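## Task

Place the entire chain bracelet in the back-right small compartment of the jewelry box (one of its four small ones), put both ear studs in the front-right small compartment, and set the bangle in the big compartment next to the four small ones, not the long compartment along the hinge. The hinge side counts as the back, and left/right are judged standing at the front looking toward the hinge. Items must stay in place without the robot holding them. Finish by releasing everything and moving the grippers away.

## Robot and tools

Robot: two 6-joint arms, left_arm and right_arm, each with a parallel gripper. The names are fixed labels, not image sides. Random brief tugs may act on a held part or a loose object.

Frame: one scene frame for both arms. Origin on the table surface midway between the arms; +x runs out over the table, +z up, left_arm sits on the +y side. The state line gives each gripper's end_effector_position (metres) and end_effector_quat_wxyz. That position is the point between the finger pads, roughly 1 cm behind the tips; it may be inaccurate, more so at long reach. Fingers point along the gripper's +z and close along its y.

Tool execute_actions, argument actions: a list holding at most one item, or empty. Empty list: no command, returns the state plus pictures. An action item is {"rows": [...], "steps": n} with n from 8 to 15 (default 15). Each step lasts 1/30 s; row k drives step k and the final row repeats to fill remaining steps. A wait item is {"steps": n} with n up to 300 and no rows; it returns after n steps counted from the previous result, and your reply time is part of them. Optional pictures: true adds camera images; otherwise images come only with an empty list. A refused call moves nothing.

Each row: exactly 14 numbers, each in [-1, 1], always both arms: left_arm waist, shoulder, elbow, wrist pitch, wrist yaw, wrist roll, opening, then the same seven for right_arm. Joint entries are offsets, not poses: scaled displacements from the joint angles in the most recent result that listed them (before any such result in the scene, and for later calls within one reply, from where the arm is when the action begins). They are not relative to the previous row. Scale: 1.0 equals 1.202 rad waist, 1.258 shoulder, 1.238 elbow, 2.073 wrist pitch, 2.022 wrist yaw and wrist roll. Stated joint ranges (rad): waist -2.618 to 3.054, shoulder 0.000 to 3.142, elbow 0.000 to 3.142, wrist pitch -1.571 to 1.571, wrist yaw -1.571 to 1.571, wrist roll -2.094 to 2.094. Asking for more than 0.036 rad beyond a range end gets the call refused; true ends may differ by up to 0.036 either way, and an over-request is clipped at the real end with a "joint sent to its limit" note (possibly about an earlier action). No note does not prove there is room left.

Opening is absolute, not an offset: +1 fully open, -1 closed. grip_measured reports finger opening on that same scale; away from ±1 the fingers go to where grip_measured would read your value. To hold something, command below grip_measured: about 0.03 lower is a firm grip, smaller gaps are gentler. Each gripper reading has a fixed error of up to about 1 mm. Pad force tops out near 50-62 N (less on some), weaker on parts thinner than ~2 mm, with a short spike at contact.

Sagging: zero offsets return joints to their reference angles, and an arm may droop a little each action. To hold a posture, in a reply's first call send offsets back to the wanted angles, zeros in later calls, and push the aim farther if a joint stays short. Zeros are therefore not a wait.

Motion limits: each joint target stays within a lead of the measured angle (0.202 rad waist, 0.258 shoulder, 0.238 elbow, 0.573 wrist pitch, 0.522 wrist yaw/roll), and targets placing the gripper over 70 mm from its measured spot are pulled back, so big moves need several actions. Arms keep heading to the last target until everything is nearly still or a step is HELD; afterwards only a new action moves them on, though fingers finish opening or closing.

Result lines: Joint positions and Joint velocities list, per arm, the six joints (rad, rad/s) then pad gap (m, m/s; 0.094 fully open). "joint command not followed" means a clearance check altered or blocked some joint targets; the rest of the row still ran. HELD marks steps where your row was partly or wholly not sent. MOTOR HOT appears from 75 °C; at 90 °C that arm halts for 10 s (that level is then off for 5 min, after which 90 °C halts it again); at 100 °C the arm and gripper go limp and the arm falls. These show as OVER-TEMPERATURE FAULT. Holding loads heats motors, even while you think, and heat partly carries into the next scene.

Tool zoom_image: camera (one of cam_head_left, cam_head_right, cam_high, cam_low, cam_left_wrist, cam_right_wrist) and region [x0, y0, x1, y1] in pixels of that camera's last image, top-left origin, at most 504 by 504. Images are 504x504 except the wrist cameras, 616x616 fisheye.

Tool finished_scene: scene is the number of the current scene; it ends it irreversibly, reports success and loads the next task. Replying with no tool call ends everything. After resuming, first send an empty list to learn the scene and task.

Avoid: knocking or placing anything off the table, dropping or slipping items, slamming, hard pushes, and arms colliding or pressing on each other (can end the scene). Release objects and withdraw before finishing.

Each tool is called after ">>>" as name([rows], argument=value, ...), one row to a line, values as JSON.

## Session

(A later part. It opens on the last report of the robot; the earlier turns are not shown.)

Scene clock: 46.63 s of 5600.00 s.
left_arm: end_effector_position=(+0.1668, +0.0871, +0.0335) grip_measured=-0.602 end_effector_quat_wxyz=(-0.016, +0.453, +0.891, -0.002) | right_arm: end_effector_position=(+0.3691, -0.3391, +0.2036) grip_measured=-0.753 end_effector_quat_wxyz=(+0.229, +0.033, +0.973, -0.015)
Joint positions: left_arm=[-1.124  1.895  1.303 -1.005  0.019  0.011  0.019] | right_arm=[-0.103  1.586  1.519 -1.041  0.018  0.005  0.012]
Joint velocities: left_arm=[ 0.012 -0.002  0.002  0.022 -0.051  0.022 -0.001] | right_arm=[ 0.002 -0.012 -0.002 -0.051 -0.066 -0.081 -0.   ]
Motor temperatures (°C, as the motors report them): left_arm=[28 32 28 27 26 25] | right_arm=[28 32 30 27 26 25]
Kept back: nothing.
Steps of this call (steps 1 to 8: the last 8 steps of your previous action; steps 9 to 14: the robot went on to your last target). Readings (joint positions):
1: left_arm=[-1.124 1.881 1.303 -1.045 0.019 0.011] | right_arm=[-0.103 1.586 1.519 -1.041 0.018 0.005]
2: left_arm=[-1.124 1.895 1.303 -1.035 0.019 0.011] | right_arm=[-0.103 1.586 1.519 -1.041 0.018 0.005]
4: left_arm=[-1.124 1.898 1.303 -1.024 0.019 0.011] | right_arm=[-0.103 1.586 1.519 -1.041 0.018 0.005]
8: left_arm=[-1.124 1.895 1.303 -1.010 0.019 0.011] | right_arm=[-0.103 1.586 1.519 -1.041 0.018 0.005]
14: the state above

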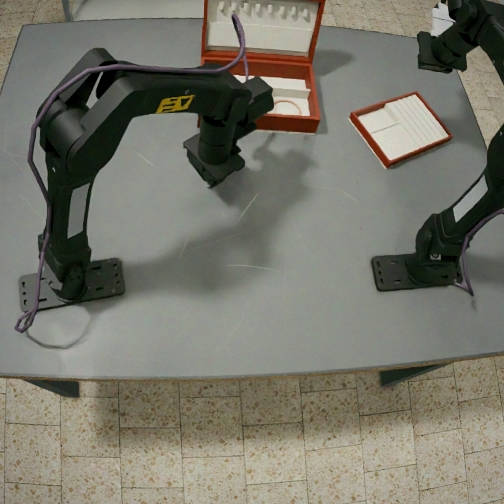

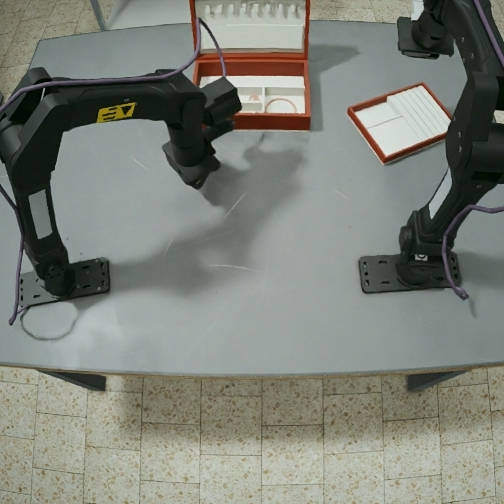

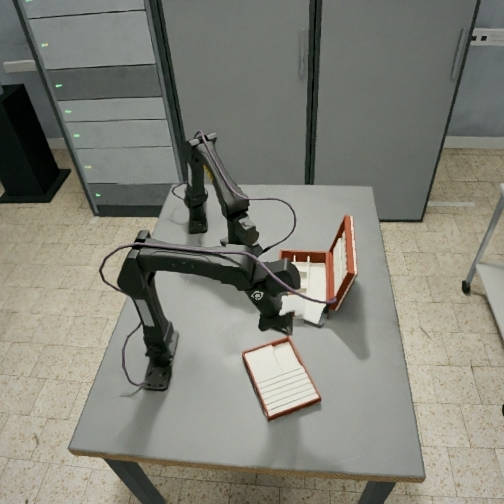

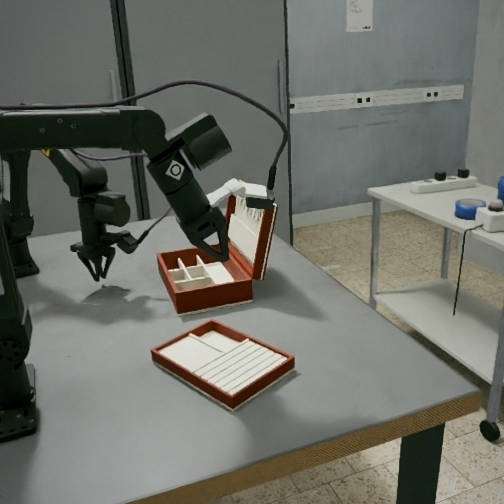

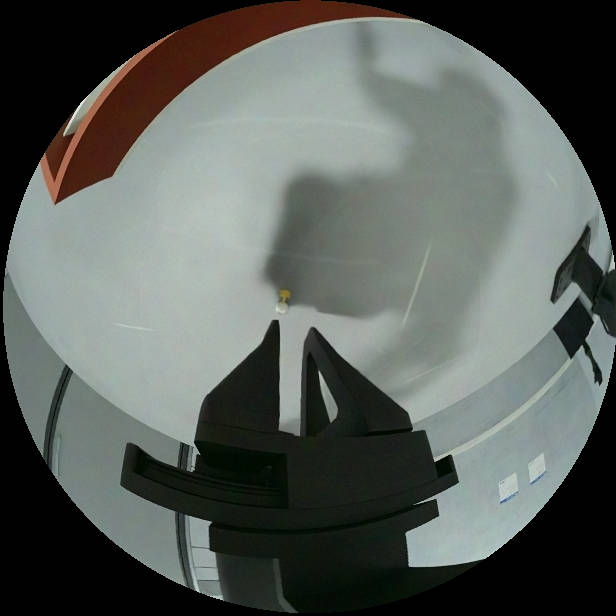

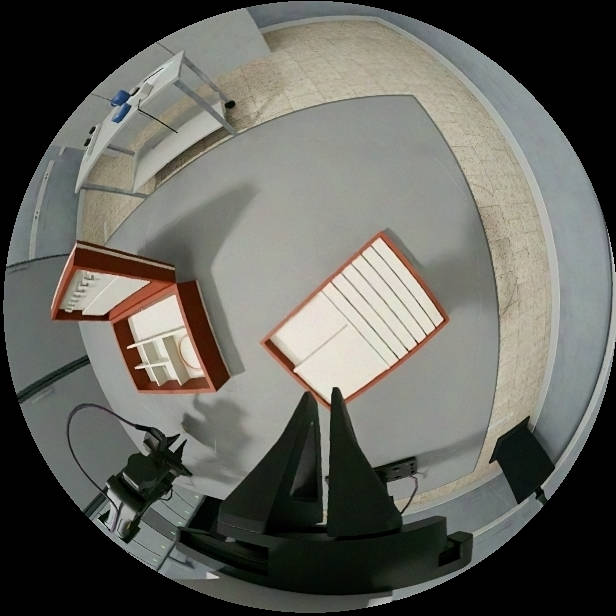

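>>> execute_actions([
  {"rows":[[0.028,0,0,0.02,0,0,-0.6,0,0,0,0,0,0,-0.75],[0.028,0,0,0.02,0,0,-0.6,0,0,0,0,0,0,-0.75],[0.028,0,0,0.02,0,0,-0.6,0,0,0,0,0,0,-0.75],[0.028,0.015,0,0.02,0,0,-0.6,0,0,0,0,0,0,-0.75],[0.028,0.03,0,0.02,0,0,-0.6,0,0,0,0,0,0,-0.75],[0.028,0.04,0,0.02,0,0,-0.6,0,0,0,0,0,0,-0.75],[0.028,0.05,0,0.02,0,0,-0.6,0,0,0,0,0,0,-0.75],[0.028,0.06,0,0.02,0,0,-0.6,0,0,0,0,0,0,-0.75]]},
])

>>> execute_actions([
  {"steps":14},
], pictures=true)

>>> zoom_image(camera="cam_left_wrist", region=[240, 280, 340, 380])

Scene clock: 47.43 s of 5600.00 s.
left_arm: end_effector_position=(+0.1783, +0.0888, +0.0284) grip_measured=-0.602 end_effector_quat_wxyz=(-0.011, +0.439, +0.898, -0.005) | right_arm: end_effector_position=(+0.3691, -0.3391, +0.2036) grip_measured=-0.753 end_effector_quat_wxyz=(+0.229, +0.033, +0.973, -0.015)
Joint positions: left_arm=[-1.094  1.911  1.303 -0.977  0.019  0.011  0.019] | right_arm=[-0.103  1.586  1.519 -1.041  0.018  0.005  0.012]
Joint velocities: left_arm=[ 0.017  0.271  0.002  0.168 -0.051 -0.022 -0.   ] | right_arm=[ 0.007  0.012  0.007  0.051 -0.11  -0.051 -0.001]
Motor temperatures (°C, as the motors report them): left_arm=[28 32 28 26 26 25] | right_arm=[28 32 30 27 26 25]
Steps of this call (steps 1 to 17: the robot went on to your last target; steps 18 to 24: the first 7 steps of this action). Readings (joint positions):
18: left_arm=[-1.122 1.895 1.303 -1.001 0.019 0.011] | right_arm=[-0.103 1.586 1.519 -1.041 0.018 0.005]
19: left_arm=[-1.118 1.895 1.303 -0.995 0.019 0.011] | right_arm=[-0.103 1.586 1.519 -1.041 0.018 0.005]
21: left_arm=[-1.105 1.895 1.303 -0.986 0.019 0.011] | right_arm=[-0.103 1.586 1.519 -1.041 0.018 0.005]
24: the state above

Scene clock: 47.90 s of 5600.00 s.
left_arm: end_effector_position=(+0.1763, +0.0914, +0.0129) grip_measured=-0.602 end_effector_quat_wxyz=(-0.030, +0.439, +0.898, +0.004) | right_arm: end_effector_position=(+0.3691, -0.3391, +0.2036) grip_measured=-0.753 end_effector_quat_wxyz=(+0.229, +0.033, +0.973, -0.015)
Joint positions: left_arm=[-1.094  1.959  1.303 -0.971  0.019  0.011  0.019] | right_arm=[-0.103  1.586  1.519 -1.041  0.018  0.005  0.012]
Joint velocities: left_arm=[-0.002 -0.002 -0.022 -0.007  0.125 -0.007  0.   ] | right_arm=[-0.007  0.017  0.002 -0.037  0.022 -0.022  0.001]
Motor temperatures (°C, as the motors report them): left_arm=[28 32 28 26 26 25] | right_arm=[28 32 30 27 26 25]
Kept back: nothing.
Steps of this call (steps 1 to 8: the last 8 steps of your previous action; steps 9 to 14: the robot went on to your last target). Readings (joint positions):
1: left_arm=[-1.094 1.922 1.303 -0.975 0.019 0.011] | right_arm=[-0.103 1.586 1.519 -1.041 0.018 0.005]
2: left_arm=[-1.094 1.935 1.303 -0.974 0.019 0.011] | right_arm=[-0.103 1.586 1.519 -1.041 0.018 0.005]
4: left_arm=[-1.094 1.956 1.303 -0.973 0.019 0.011] | right_arm=[-0.103 1.586 1.519 -1.041 0.018 0.005]
8: left_arm=[-1.094 1.959 1.303 -0.971 0.019 0.011] | right_arm=[-0.103 1.586 1.519 -1.041 0.018 0.005]
14: the state above

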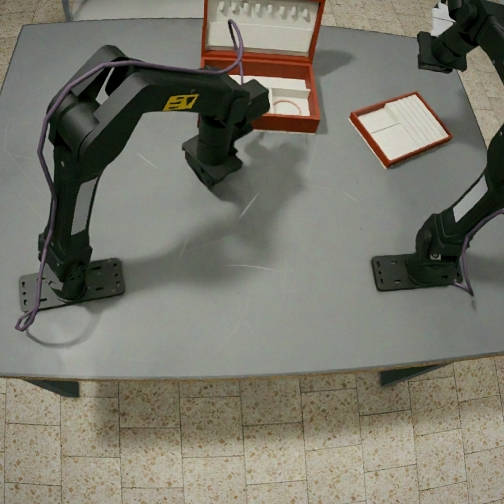

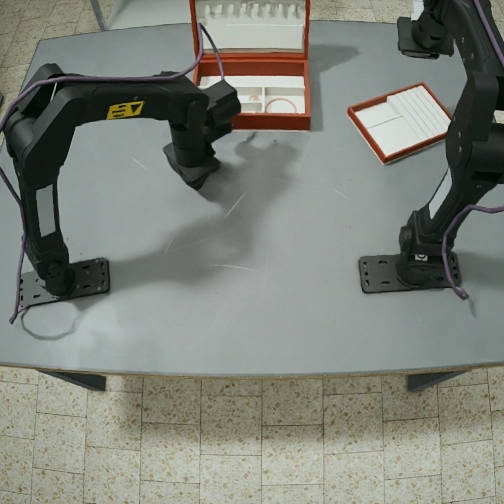

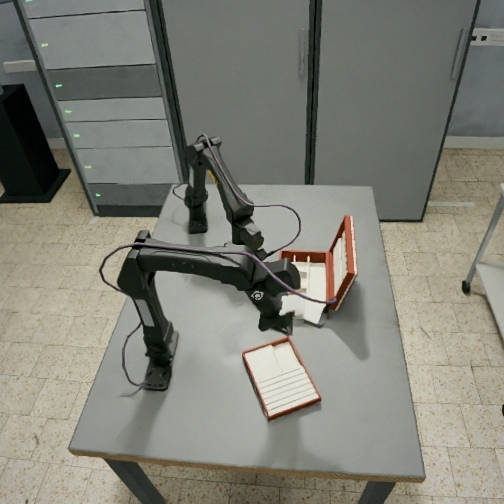

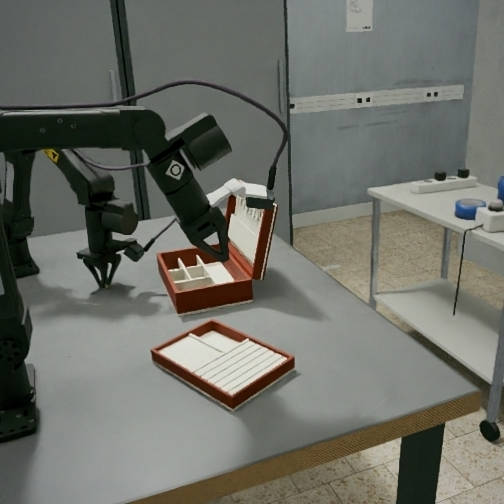

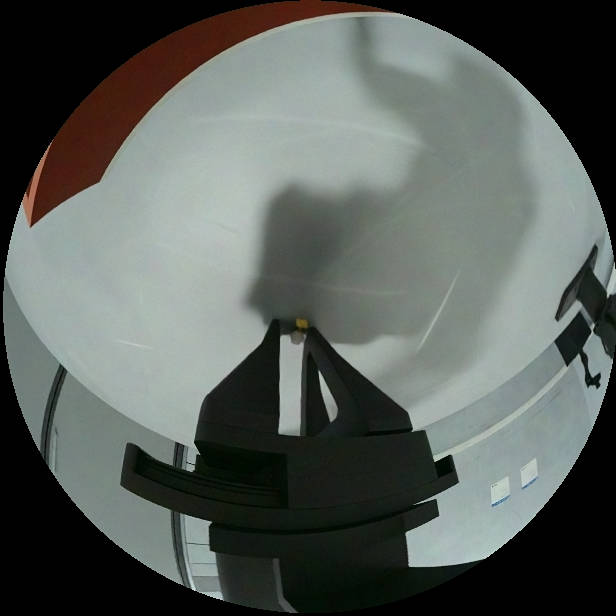

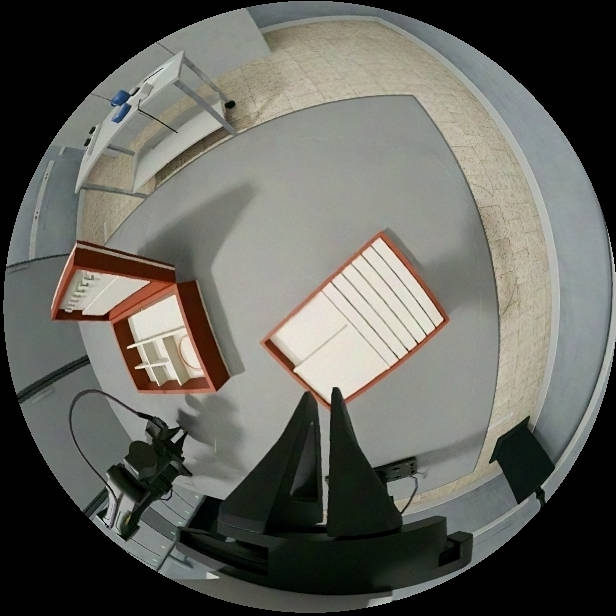

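Region (240, 280, 340, 380) of cam_left_wrist's 616x616 image, scaled by 5.040, with more detail than that image has.

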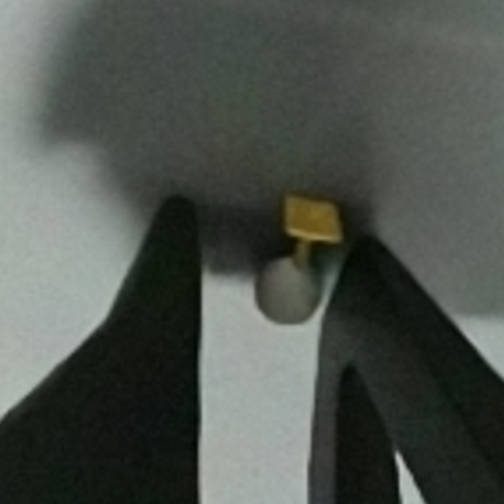

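>>> execute_actions([
  {"rows":[[0,0,0,0,0,0,-0.64,0,0,0,0,0,0,-0.75],[0,0,0,0,0,0,-0.68,0,0,0,0,0,0,-0.75],[0,0,0,0,0,0,-0.71,0,0,0,0,0,0,-0.75],[0,0,0,0,0,0,-0.74,0,0,0,0,0,0,-0.75],[0,0,0,0,0,0,-0.77,0,0,0,0,0,0,-0.75],[0,0,0,0,0,0,-0.79,0,0,0,0,0,0,-0.75],[0,0,0,0,0,0,-0.81,0,0,0,0,0,0,-0.75],[0,0,0,0,0,0,-0.83,0,0,0,0,0,0,-0.75],[0,0,0,0,0,0,-0.85,0,0,0,0,0,0,-0.75],[0,0,0,0,0,0,-0.87,0,0,0,0,0,0,-0.75],[0,0,0,0,0,0,-0.89,0,0,0,0,0,0,-0.75]]},
])

>>> execute_actions([
  {"steps":12},
], pictures=true)

>>> zoom_image(camera="cam_left_wrist", region=[240, 280, 340, 380])

Scene clock: 48.70 s of 5600.00 s.
left_arm: end_effector_position=(+0.1766, +0.0917, +0.0129) grip_measured=-0.799 end_effector_quat_wxyz=(-0.029, +0.439, +0.898, +0.005) | right_arm: end_effector_position=(+0.3691, -0.3391, +0.2036) grip_measured=-0.753 end_effector_quat_wxyz=(+0.229, +0.033, +0.973, -0.015)
Joint positions: left_arm=[-1.094  1.959  1.303 -0.971  0.017  0.011  0.009] | right_arm=[-0.103  1.586  1.519 -1.041  0.018  0.005  0.012]
Joint velocities: left_arm=[-0.007 -0.007 -0.007 -0.007  0.051 -0.007 -0.018] | right_arm=[ 0.002 -0.012  0.012  0.051  0.007  0.007 -0.   ]
Motor temperatures (°C, as the motors report them): left_arm=[28 32 28 26 26 25] | right_arm=[28 32 30 27 26 25]
Steps of this call (steps 1 to 17: the robot went on to your last target; steps 18 to 24: the first 7 steps of this action). Readings (joint positions):
18: left_arm=[-1.094 1.959 1.303 -0.971 0.018 0.011] | right_arm=[-0.103 1.586 1.519 -1.041 0.018 0.005]
19: left_arm=[-1.094 1.959 1.303 -0.971 0.018 0.011] | right_arm=[-0.103 1.586 1.519 -1.041 0.018 0.005]
21: left_arm=[-1.094 1.959 1.303 -0.971 0.017 0.011] | right_arm=[-0.103 1.586 1.519 -1.041 0.018 0.005]
24: the state above

Scene clock: 49.10 s of 5600.00 s.
left_arm: end_effector_position=(+0.1766, +0.0917, +0.0129) grip_measured=-0.883 end_effector_quat_wxyz=(-0.029, +0.439, +0.898, +0.005) | right_arm: end_effector_position=(+0.3691, -0.3391, +0.2036) grip_measured=-0.753 end_effector_quat_wxyz=(+0.229, +0.033, +0.973, -0.015)
Joint positions: left_arm=[-1.094  1.959  1.303 -0.971  0.017  0.011  0.006] | right_arm=[-0.103  1.586  1.519 -1.041  0.018  0.005  0.012]
Joint velocities: left_arm=[-0.022  0.002  0.022  0.037  0.007 -0.066 -0.001] | right_arm=[ 0.002 -0.007 -0.007  0.007  0.022  0.022  0.001]
Motor temperatures (°C, as the motors report them): left_arm=[28 32 28 26 26 25] | right_arm=[28 32 30 27 26 25]
Kept back: nothing.
Steps of this call (steps 1 to 8: the last 8 steps of your previous action; steps 9 to 12: the robot went on to your last target). Readings (joint positions):
1: left_arm=[-1.094 1.959 1.303 -0.971 0.017 0.011] | right_arm=[-0.103 1.586 1.519 -1.041 0.018 0.005]
2: left_arm=[-1.094 1.959 1.303 -0.971 0.017 0.011] | right_arm=[-0.103 1.586 1.519 -1.041 0.018 0.005]
4: left_arm=[-1.094 1.959 1.303 -0.971 0.017 0.011] | right_arm=[-0.103 1.586 1.519 -1.041 0.018 0.005]
8: left_arm=[-1.094 1.959 1.303 -0.971 0.017 0.011] | right_arm=[-0.103 1.586 1.519 -1.041 0.018 0.005]
12: the state above

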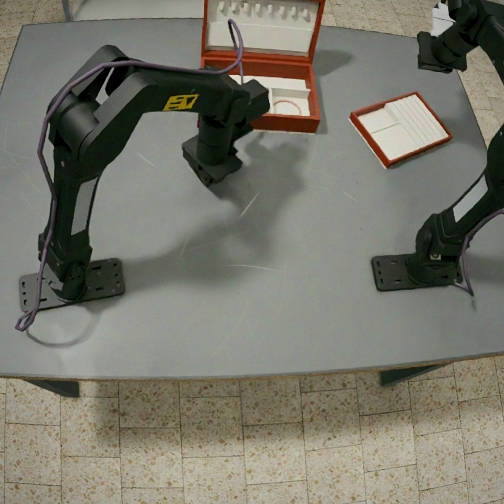

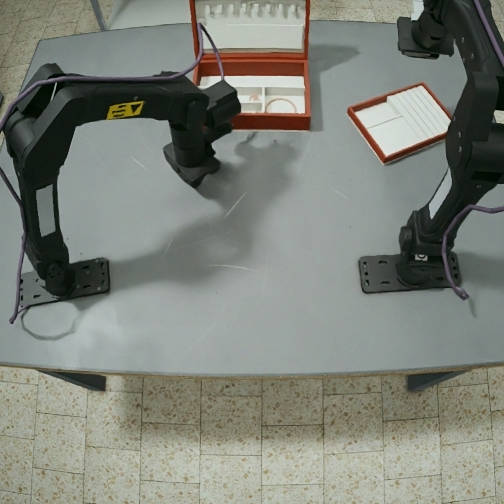

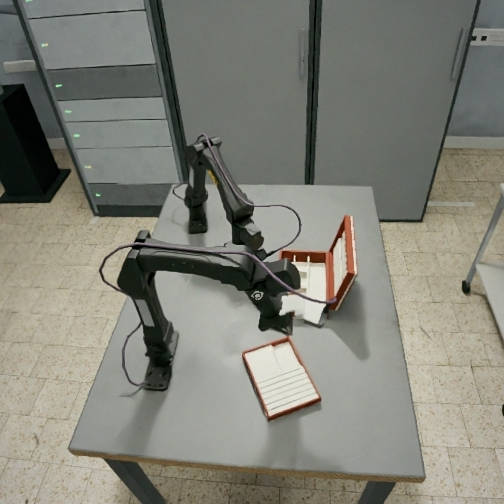

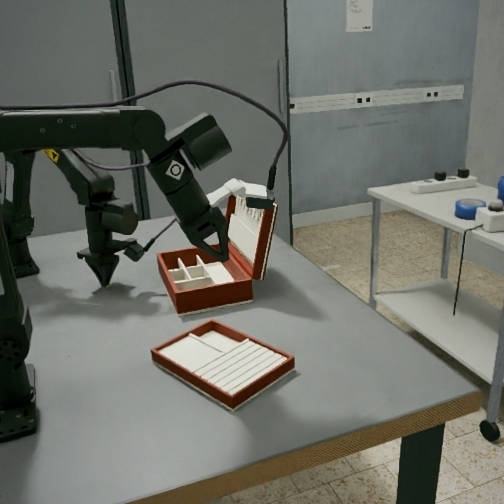

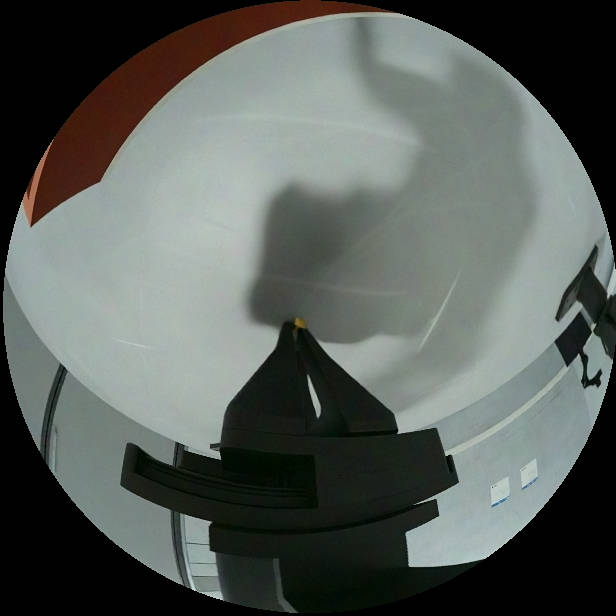

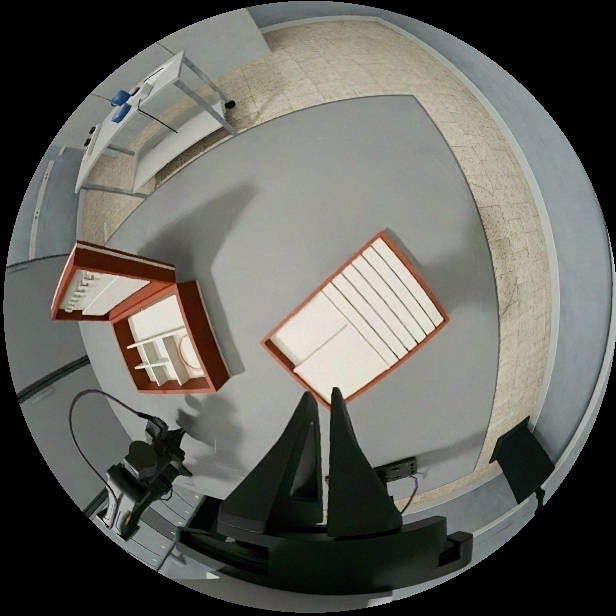

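Region (240, 280, 340, 380) of cam_left_wrist's 616x616 image, scaled by 5.040, with more detail than that image has.

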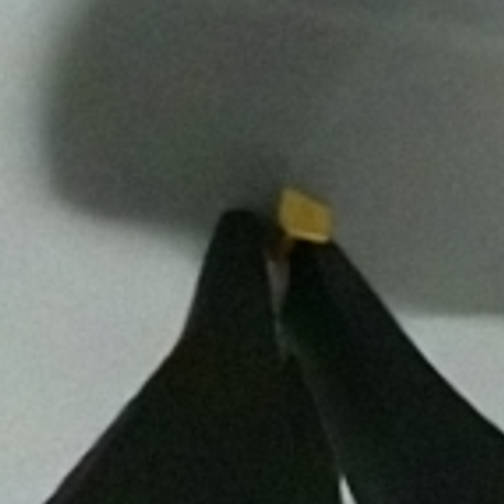

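Same as before: close on to the post.

>>> execute_actions([
  {"rows":[[0,0,0,0,0,0,-0.9,0,0,0,0,0,0,-0.75],[0,0,0,0,0,0,-0.91,0,0,0,0,0,0,-0.75],[0,0,0,0,0,0,-0.92,0,0,0,0,0,0,-0.75],[0,0,0,0,0,0,-0.93,0,0,0,0,0,0,-0.75],[0,0,0,0,0,0,-0.94,0,0,0,0,0,0,-0.75],[0,0,0,0,0,0,-0.95,0,0,0,0,0,0,-0.75],[0,0,0,0,0,0,-0.97,0,0,0,0,0,0,-0.75],[0,0,0,0,0,0,-0.99,0,0,0,0,0,0,-0.75]]},
])

>>> execute_actions([
  {"rows":[[0,-0.02,0,0,0,0,-0.99,0,0,0,0,0,0,-0.75],[0,-0.04,0,0,0,0,-0.99,0,0,0,0,0,0,-0.75],[0,-0.06,0,0,0,0,-0.99,0,0,0,0,0,0,-0.75],[0,-0.08,0,0,0,0,-0.99,0,0,0,0,0,0,-0.75],[0,-0.1,0,0,0,0,-0.99,0,0,0,0,0,0,-0.75],[0,-0.12,0,0,0,0,-0.99,0,0,0,0,0,0,-0.75],[0,-0.14,0,0,0,0,-0.99,0,0,0,0,0,0,-0.75],[0,-0.16,0,0,0,0,-0.99,0,0,0,0,0,0,-0.75]]},
])

>>> execute_actions([
  {"steps":12},
], pictures=true)

Scene clock: 50.07 s of 5600.00 s.
left_arm: end_effector_position=(+0.1766, +0.0917, +0.0129) grip_measured=-0.931 end_effector_quat_wxyz=(-0.029, +0.439, +0.898, +0.005) | right_arm: end_effector_position=(+0.3691, -0.3391, +0.2036) grip_measured=-0.753 end_effector_quat_wxyz=(+0.229, +0.033, +0.973, -0.015)
Joint positions: left_arm=[-1.094  1.959  1.303 -0.971  0.017  0.011  0.003] | right_arm=[-0.103  1.586  1.519 -1.041  0.018  0.005  0.012]
Joint velocities: left_arm=[ 0.002 -0.017  0.012 -0.051  0.037 -0.022  0.001] | right_arm=[-0.012 -0.002 -0.012  0.007  0.007 -0.095  0.   ]
Motor temperatures (°C, as the motors report them): left_arm=[28 32 28 26 26 25] | right_arm=[28 32 30 27 26 25]
Steps of this call (steps 1 to 15: the robot went on to your last target; steps 16 to 22: nothing new was sent; steps 23 to 29: the first 7 steps of this action). Readings (joint positions):
23: left_arm=[-1.094 1.959 1.303 -0.971 0.017 0.011] | right_arm=[-0.103 1.586 1.519 -1.041 0.018 0.005]
24: left_arm=[-1.094 1.959 1.303 -0.971 0.017 0.011] | right_arm=[-0.103 1.586 1.519 -1.041 0.018 0.005]
26: left_arm=[-1.094 1.959 1.303 -0.971 0.017 0.011] | right_arm=[-0.103 1.586 1.519 -1.041 0.018 0.005]
29: the state above

Scene clock: 50.57 s of 5600.00 s.
left_arm: end_effector_position=(+0.1823, +0.0845, +0.0457) grip_measured=-0.931 end_effector_quat_wxyz=(+0.017, +0.439, +0.898, -0.017) | right_arm: end_effector_position=(+0.3691, -0.3391, +0.2036) grip_measured=-0.753 end_effector_quat_wxyz=(+0.229, +0.033, +0.973, -0.015)
Joint positions: left_arm=[-1.094  1.857  1.303 -0.971  0.017  0.011  0.003] | right_arm=[-0.103  1.586  1.519 -1.041  0.018  0.005  0.012]
Joint velocities: left_arm=[-0.012 -0.838 -0.012 -0.022 -0.022  0.022  0.   ] | right_arm=[-0.007 -0.017 -0.012  0.037 -0.022 -0.066 -0.001]
Motor temperatures (°C, as the motors report them): left_arm=[28 32 28 26 26 25] | right_arm=[28 32 30 27 26 25]
Steps of this call (steps 1 to 8: the last 8 steps of your previous action; steps 9 to 15: the first 7 steps of this action, its rows measured from where the robot was after step 8). Readings (joint positions):
8: left_arm=[-1.094 1.959 1.303 -0.971 0.017 0.011] | right_arm=[-0.103 1.586 1.519 -1.041 0.018 0.005]
9: left_arm=[-1.094 1.959 1.303 -0.971 0.017 0.011] | right_arm=[-0.103 1.586 1.519 -1.041 0.018 0.005]
10: left_arm=[-1.094 1.956 1.303 -0.971 0.017 0.011] | right_arm=[-0.103 1.586 1.519 -1.041 0.018 0.005]
12: left_arm=[-1.094 1.933 1.303 -0.972 0.017 0.011] | right_arm=[-0.103 1.586 1.519 -1.041 0.018 0.005]
15: the state above

Scene clock: 50.97 s of 5600.00 s.
left_arm: end_effector_position=(+0.1862, +0.0796, +0.0799) grip_measured=-0.931 end_effector_quat_wxyz=(+0.064, +0.439, +0.895, -0.040) | right_arm: end_effector_position=(+0.3691, -0.3391, +0.2036) grip_measured=-0.753 end_effector_quat_wxyz=(+0.229, +0.033, +0.973, -0.015)
Joint positions: left_arm=[-1.094  1.753  1.303 -0.969  0.017  0.011  0.003] | right_arm=[-0.103  1.586  1.519 -1.041  0.018  0.005  0.012]
Joint velocities: left_arm=[-0.007 -0.002 -0.012  0.022 -0.066 -0.051 -0.   ] | right_arm=[ 0.007 -0.012 -0.012 -0.022  0.022 -0.022 -0.002]
Motor temperatures (°C, as the motors report them): left_arm=[28 32 28 26 26 25] | right_arm=[28 32 30 27 26 25]
Kept back: nothing.
Steps of this call (steps 1 to 8: the last 8 steps of your previous action; steps 9 to 12: the robot went on to your last target). Readings (joint positions):
1: left_arm=[-1.094 1.827 1.303 -0.971 0.017 0.011] | right_arm=[-0.103 1.586 1.519 -1.041 0.018 0.005]
2: left_arm=[-1.094 1.798 1.303 -0.971 0.017 0.011] | right_arm=[-0.103 1.586 1.519 -1.041 0.018 0.005]
4: left_arm=[-1.094 1.761 1.303 -0.969 0.017 0.011] | right_arm=[-0.103 1.586 1.519 -1.041 0.018 0.005]
8: left_arm=[-1.094 1.753 1.303 -0.970 0.017 0.011] | right_arm=[-0.103 1.586 1.519 -1.041 0.018 0.005]
12: the state above

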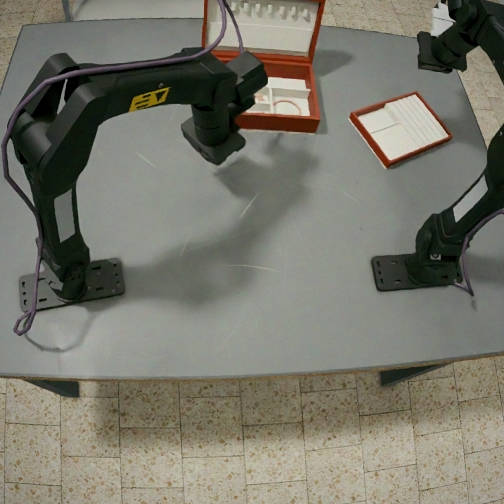

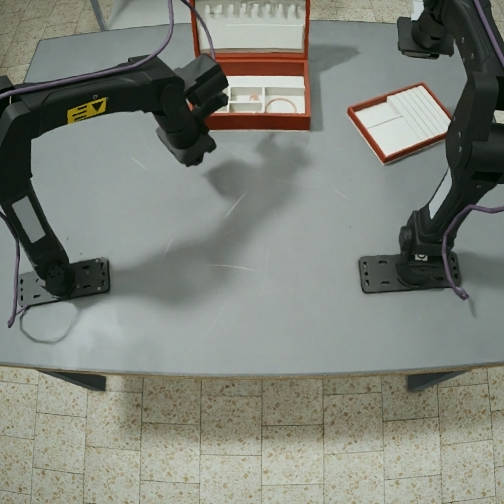

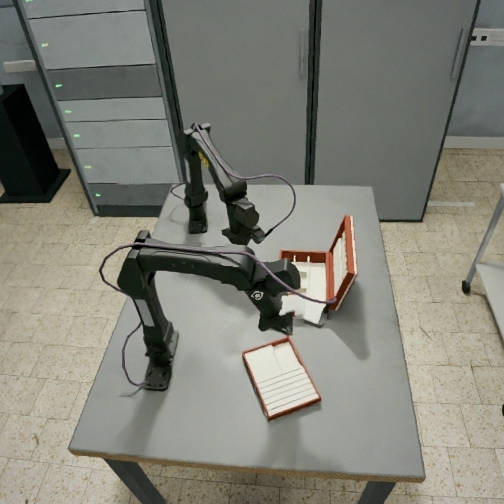

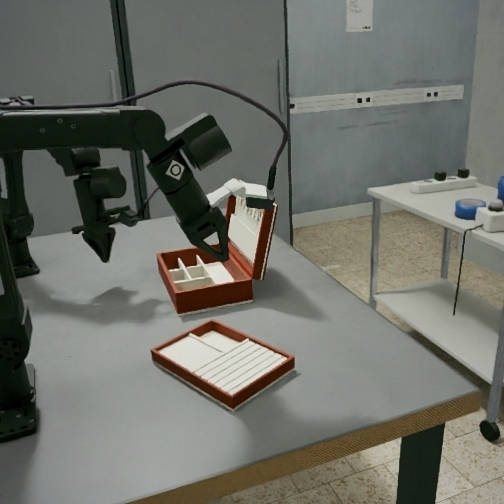

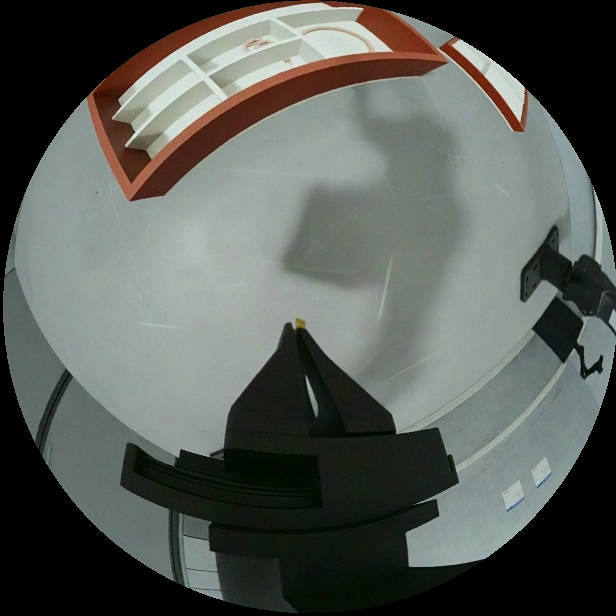

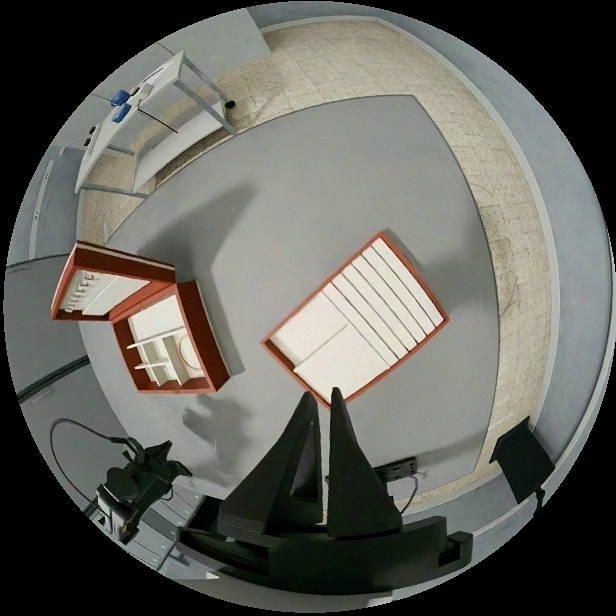

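>>> execute_actions([
  {"rows":[[0.01,0,0.04,0,0,0,-0.97,0,0,0,0,0,0,-0.75],[0.02,0.01,0.08,0,0,0,-0.97,0,0,0,0,0,0,-0.75],[0.03,0.02,0.12,0,0,0,-0.97,0,0,0,0,0,0,-0.75],[0.04,0.04,0.16,0,0,0,-0.97,0,0,0,0,0,0,-0.75],[0.05,0.065,0.205,0,0,0,-0.97,0,0,0,0,0,0,-0.75],[0.06,0.09,0.25,0,0,0,-0.97,0,0,0,0,0,0,-0.75],[0.07,0.12,0.295,0,0,0,-0.97,0,0,0,0,0,0,-0.75],[0.08,0.15,0.34,0,0,0,-0.97,0,0,0,0,0,0,-0.75],[0.09,0.18,0.385,0,0,0,-0.97,0,0,0,0,0,0,-0.75],[0.1,0.215,0.43,0,0,0,-0.97,0,0,0,0,0,0,-0.75],[0.11,0.25,0.475,0,0,0,-0.97,0,0,0,0,0,0,-0.75],[0.116,0.285,0.52,-0.01,0,0,-0.97,0,0,0,0,0,0,-0.75],[0.116,0.32,0.565,-0.01,0,0,-0.97,0,0,0,0,0,0,-0.75],[0.116,0.355,0.6,-0.01,0,0,-0.97,0,0,0,0,0,0,-0.75],[0.116,0.389,0.624,-0.01,0,0,-0.97,0,0,0,0,0,0,-0.75]]},
])

>>> execute_actions([
  {"steps":22},
])

>>> execute_actions([
  {"rows":[[0,0.01,0,0,0,0,-0.97,0,0,0,0,0,0,-0.75],[0,0.02,0,0,0,0,-0.97,0,0,0,0,0,0,-0.75],[0,0.03,0,0,0,0,-0.97,0,0,0,0,0,0,-0.75],[0,0.04,0,0,0,0,-0.97,0,0,0,0,0,0,-0.75],[0,0.05,0,0,0,0,-0.97,0,0,0,0,0,0,-0.75],[0,0.06,0,0,0,0,-0.97,0,0,0,0,0,0,-0.75]]},
])

>>> execute_actions([
  {"steps":12},
], pictures=true)

>>> zoom_image(camera="cam_head_right", region=[170, 40, 330, 140])

Scene clock: 52.67 s of 5600.00 s.
left_arm: end_effector_position=(+0.2411, +0.0433, +0.1271) grip_measured=-0.931 end_effector_quat_wxyz=(+0.135, +0.413, +0.898, -0.069) | right_arm: end_effector_position=(+0.3691, -0.3391, +0.2036) grip_measured=-0.753 end_effector_quat_wxyz=(+0.229, +0.033, +0.973, -0.015)
Joint positions: left_arm=[-1.045  1.834  1.557 -0.99   0.017  0.011  0.003] | right_arm=[-0.103  1.586  1.519 -1.041  0.018  0.005  0.012]
Joint velocities: left_arm=[ 0.364  0.74   1.77   0.154  0.007 -0.022  0.   ] | right_arm=[-0.022 -0.002 -0.017 -0.037  0.007  0.037  0.   ]
Motor temperatures (°C, as the motors report them): left_arm=[28 32 28 26 26 25] | right_arm=[28 32 30 27 26 25]
Steps of this call (steps 1 to 30: the robot went on to your last target; steps 31 to 44: nothing new was sent; steps 45 to 51: the first 7 steps of this action). Readings (joint positions):
45: left_arm=[-1.094 1.753 1.307 -0.971 0.017 0.011] | right_arm=[-0.103 1.586 1.519 -1.041 0.018 0.005]
46: left_arm=[-1.092 1.756 1.320 -0.979 0.017 0.011] | right_arm=[-0.103 1.586 1.519 -1.041 0.018 0.005]
48: left_arm=[-1.080 1.773 1.387 -0.993 0.017 0.011] | right_arm=[-0.103 1.586 1.519 -1.041 0.018 0.005]
51: the state above

Scene clock: 53.40 s of 5600.00 s.
left_arm: end_effector_position=(+0.3557, -0.0105, +0.1032) grip_measured=-0.931 end_effector_quat_wxyz=(+0.178, +0.368, +0.909, -0.078) | right_arm: end_effector_position=(+0.3691, -0.3391, +0.2036) grip_measured=-0.753 end_effector_quat_wxyz=(+0.229, +0.033, +0.973, -0.015)
Joint positions: left_arm=[-0.95   2.253  2.05  -0.977  0.017  0.011  0.003] | right_arm=[-0.103  1.586  1.519 -1.041  0.018  0.005  0.012]
Joint velocities: left_arm=[-0.002  0.007 -0.012  0.051 -0.022 -0.037 -0.001] | right_arm=[-0.007  0.002 -0.002 -0.007  0.007  0.007 -0.001]
Motor temperatures (°C, as the motors report them): left_arm=[28 32 28 26 26 25] | right_arm=[28 32 30 27 26 25]
Kept back: nothing.
Steps of this call (steps 1 to 8: the last 8 steps of your previous action; steps 9 to 22: the robot went on to your last target). Readings (joint positions):
1: left_arm=[-1.031 1.862 1.619 -0.984 0.017 0.011] | right_arm=[-0.103 1.586 1.519 -1.041 0.018 0.005]
2: left_arm=[-1.018 1.894 1.679 -0.978 0.017 0.011] | right_arm=[-0.103 1.586 1.519 -1.041 0.018 0.005]
4: left_arm=[-0.991 1.966 1.797 -0.968 0.017 0.011] | right_arm=[-0.103 1.586 1.519 -1.041 0.018 0.005]
8: left_arm=[-0.954 2.139 2.007 -0.959 0.017 0.011] | right_arm=[-0.103 1.586 1.519 -1.041 0.018 0.005]
22: the state above

Scene clock: 53.63 s of 5600.00 s.
left_arm: end_effector_position=(+0.3560, -0.0108, +0.0872) grip_measured=-0.931 end_effector_quat_wxyz=(+0.165, +0.369, +0.912, -0.074) | right_arm: end_effector_position=(+0.3691, -0.3391, +0.2036) grip_measured=-0.753 end_effector_quat_wxyz=(+0.229, +0.033, +0.973, -0.015)
Joint positions: left_arm=[-0.95   2.285  2.05  -0.972  0.017  0.011  0.003] | right_arm=[-0.103  1.586  1.519 -1.041  0.018  0.005  0.012]
Joint velocities: left_arm=[-0.002  0.339 -0.007  0.051  0.022  0.037 -0.   ] | right_arm=[-0.002 -0.007  0.007  0.022  0.022 -0.037  0.001]
Motor temperatures (°C, as the motors report them): left_arm=[28 32 28 26 26 25] | right_arm=[28 32 30 27 26 25]
Steps of this call (steps 1 to 7: the first 7 steps of this action). Readings (joint positions):
1: left_arm=[-0.950 2.253 2.050 -0.977 0.017 0.011] | right_arm=[-0.103 1.586 1.519 -1.041 0.018 0.005]
2: left_arm=[-0.950 2.253 2.050 -0.977 0.017 0.011] | right_arm=[-0.103 1.586 1.519 -1.041 0.018 0.005]
4: left_arm=[-0.950 2.260 2.050 -0.976 0.017 0.011] | right_arm=[-0.103 1.586 1.519 -1.041 0.018 0.005]
7: the state above

Scene clock: 54.03 s of 5600.00 s.
left_arm: end_effector_position=(+0.3547, -0.0096, +0.0659) grip_measured=-0.931 end_effector_quat_wxyz=(+0.146, +0.370, +0.915, -0.066) | right_arm: end_effector_position=(+0.3691, -0.3391, +0.2036) grip_measured=-0.753 end_effector_quat_wxyz=(+0.229, +0.033, +0.973, -0.015)
Joint positions: left_arm=[-0.95   2.327  2.05  -0.972  0.017  0.011  0.003] | right_arm=[-0.103  1.586  1.519 -1.041  0.018  0.005  0.012]
Joint velocities: left_arm=[-0.022 -0.012 -0.017 -0.022 -0.095  0.007  0.   ] | right_arm=[ 0.022  0.002 -0.007  0.022  0.066 -0.022  0.   ]
Motor temperatures (°C, as the motors report them): left_arm=[28 32 28 26 26 25] | right_arm=[28 32 30 27 26 25]
Kept back: nothing.
Steps of this call (steps 1 to 8: the last 8 steps of your previous action; steps 9 to 12: the robot went on to your last target). Readings (joint positions):
1: left_arm=[-0.950 2.297 2.050 -0.972 0.017 0.011] | right_arm=[-0.103 1.586 1.519 -1.041 0.018 0.005]
2: left_arm=[-0.950 2.307 2.050 -0.972 0.017 0.011] | right_arm=[-0.103 1.586 1.519 -1.041 0.018 0.005]
4: left_arm=[-0.950 2.322 2.050 -0.972 0.017 0.011] | right_arm=[-0.103 1.586 1.519 -1.041 0.018 0.005]
8: left_arm=[-0.950 2.327 2.050 -0.972 0.017 0.011] | right_arm=[-0.103 1.586 1.519 -1.041 0.018 0.005]
12: the state above

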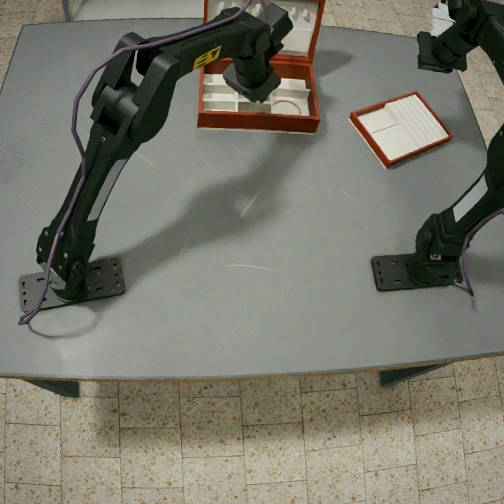

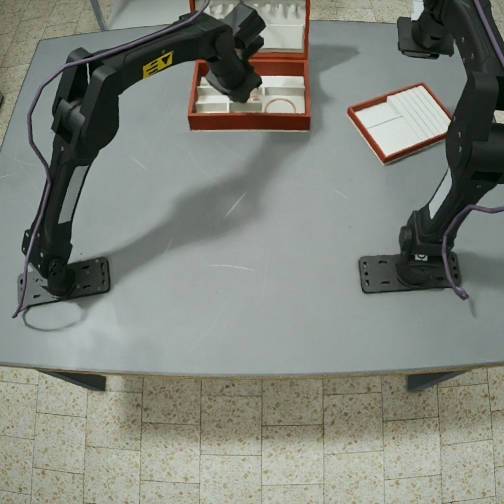

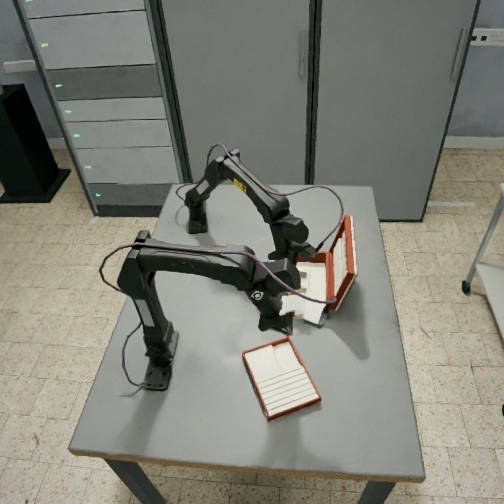

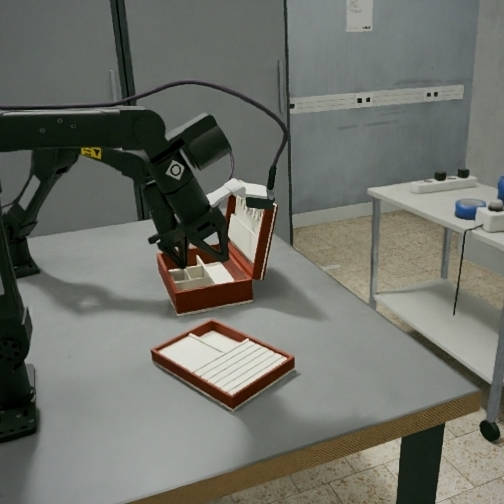

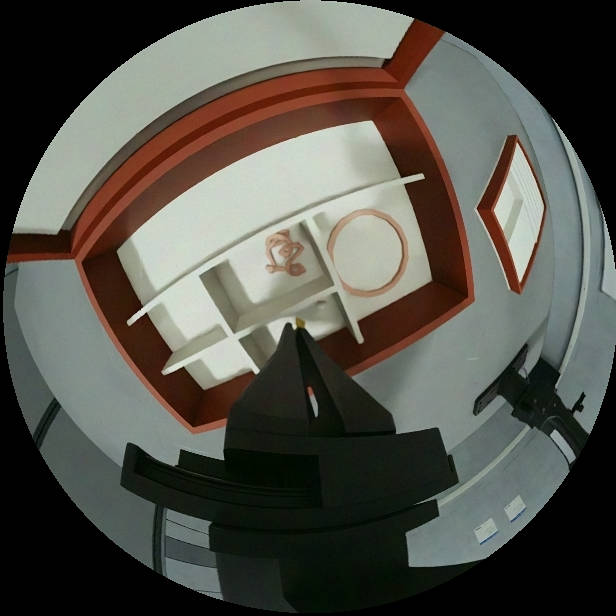

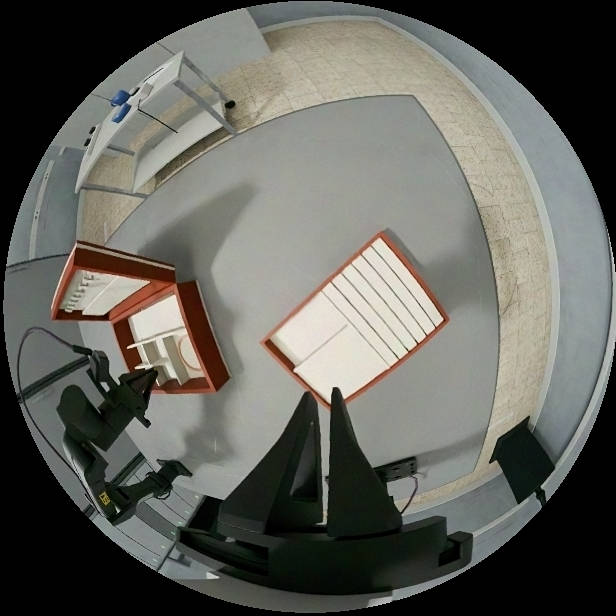

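Region (170, 40, 330, 140) of cam_head_right's 504x504 image, scaled by 3.150, with more detail than that image has; it fills the top 315 rows of this view, and the rest is white.

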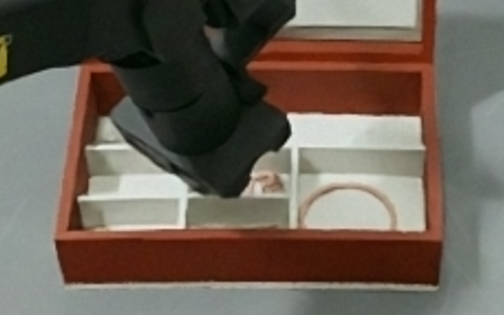

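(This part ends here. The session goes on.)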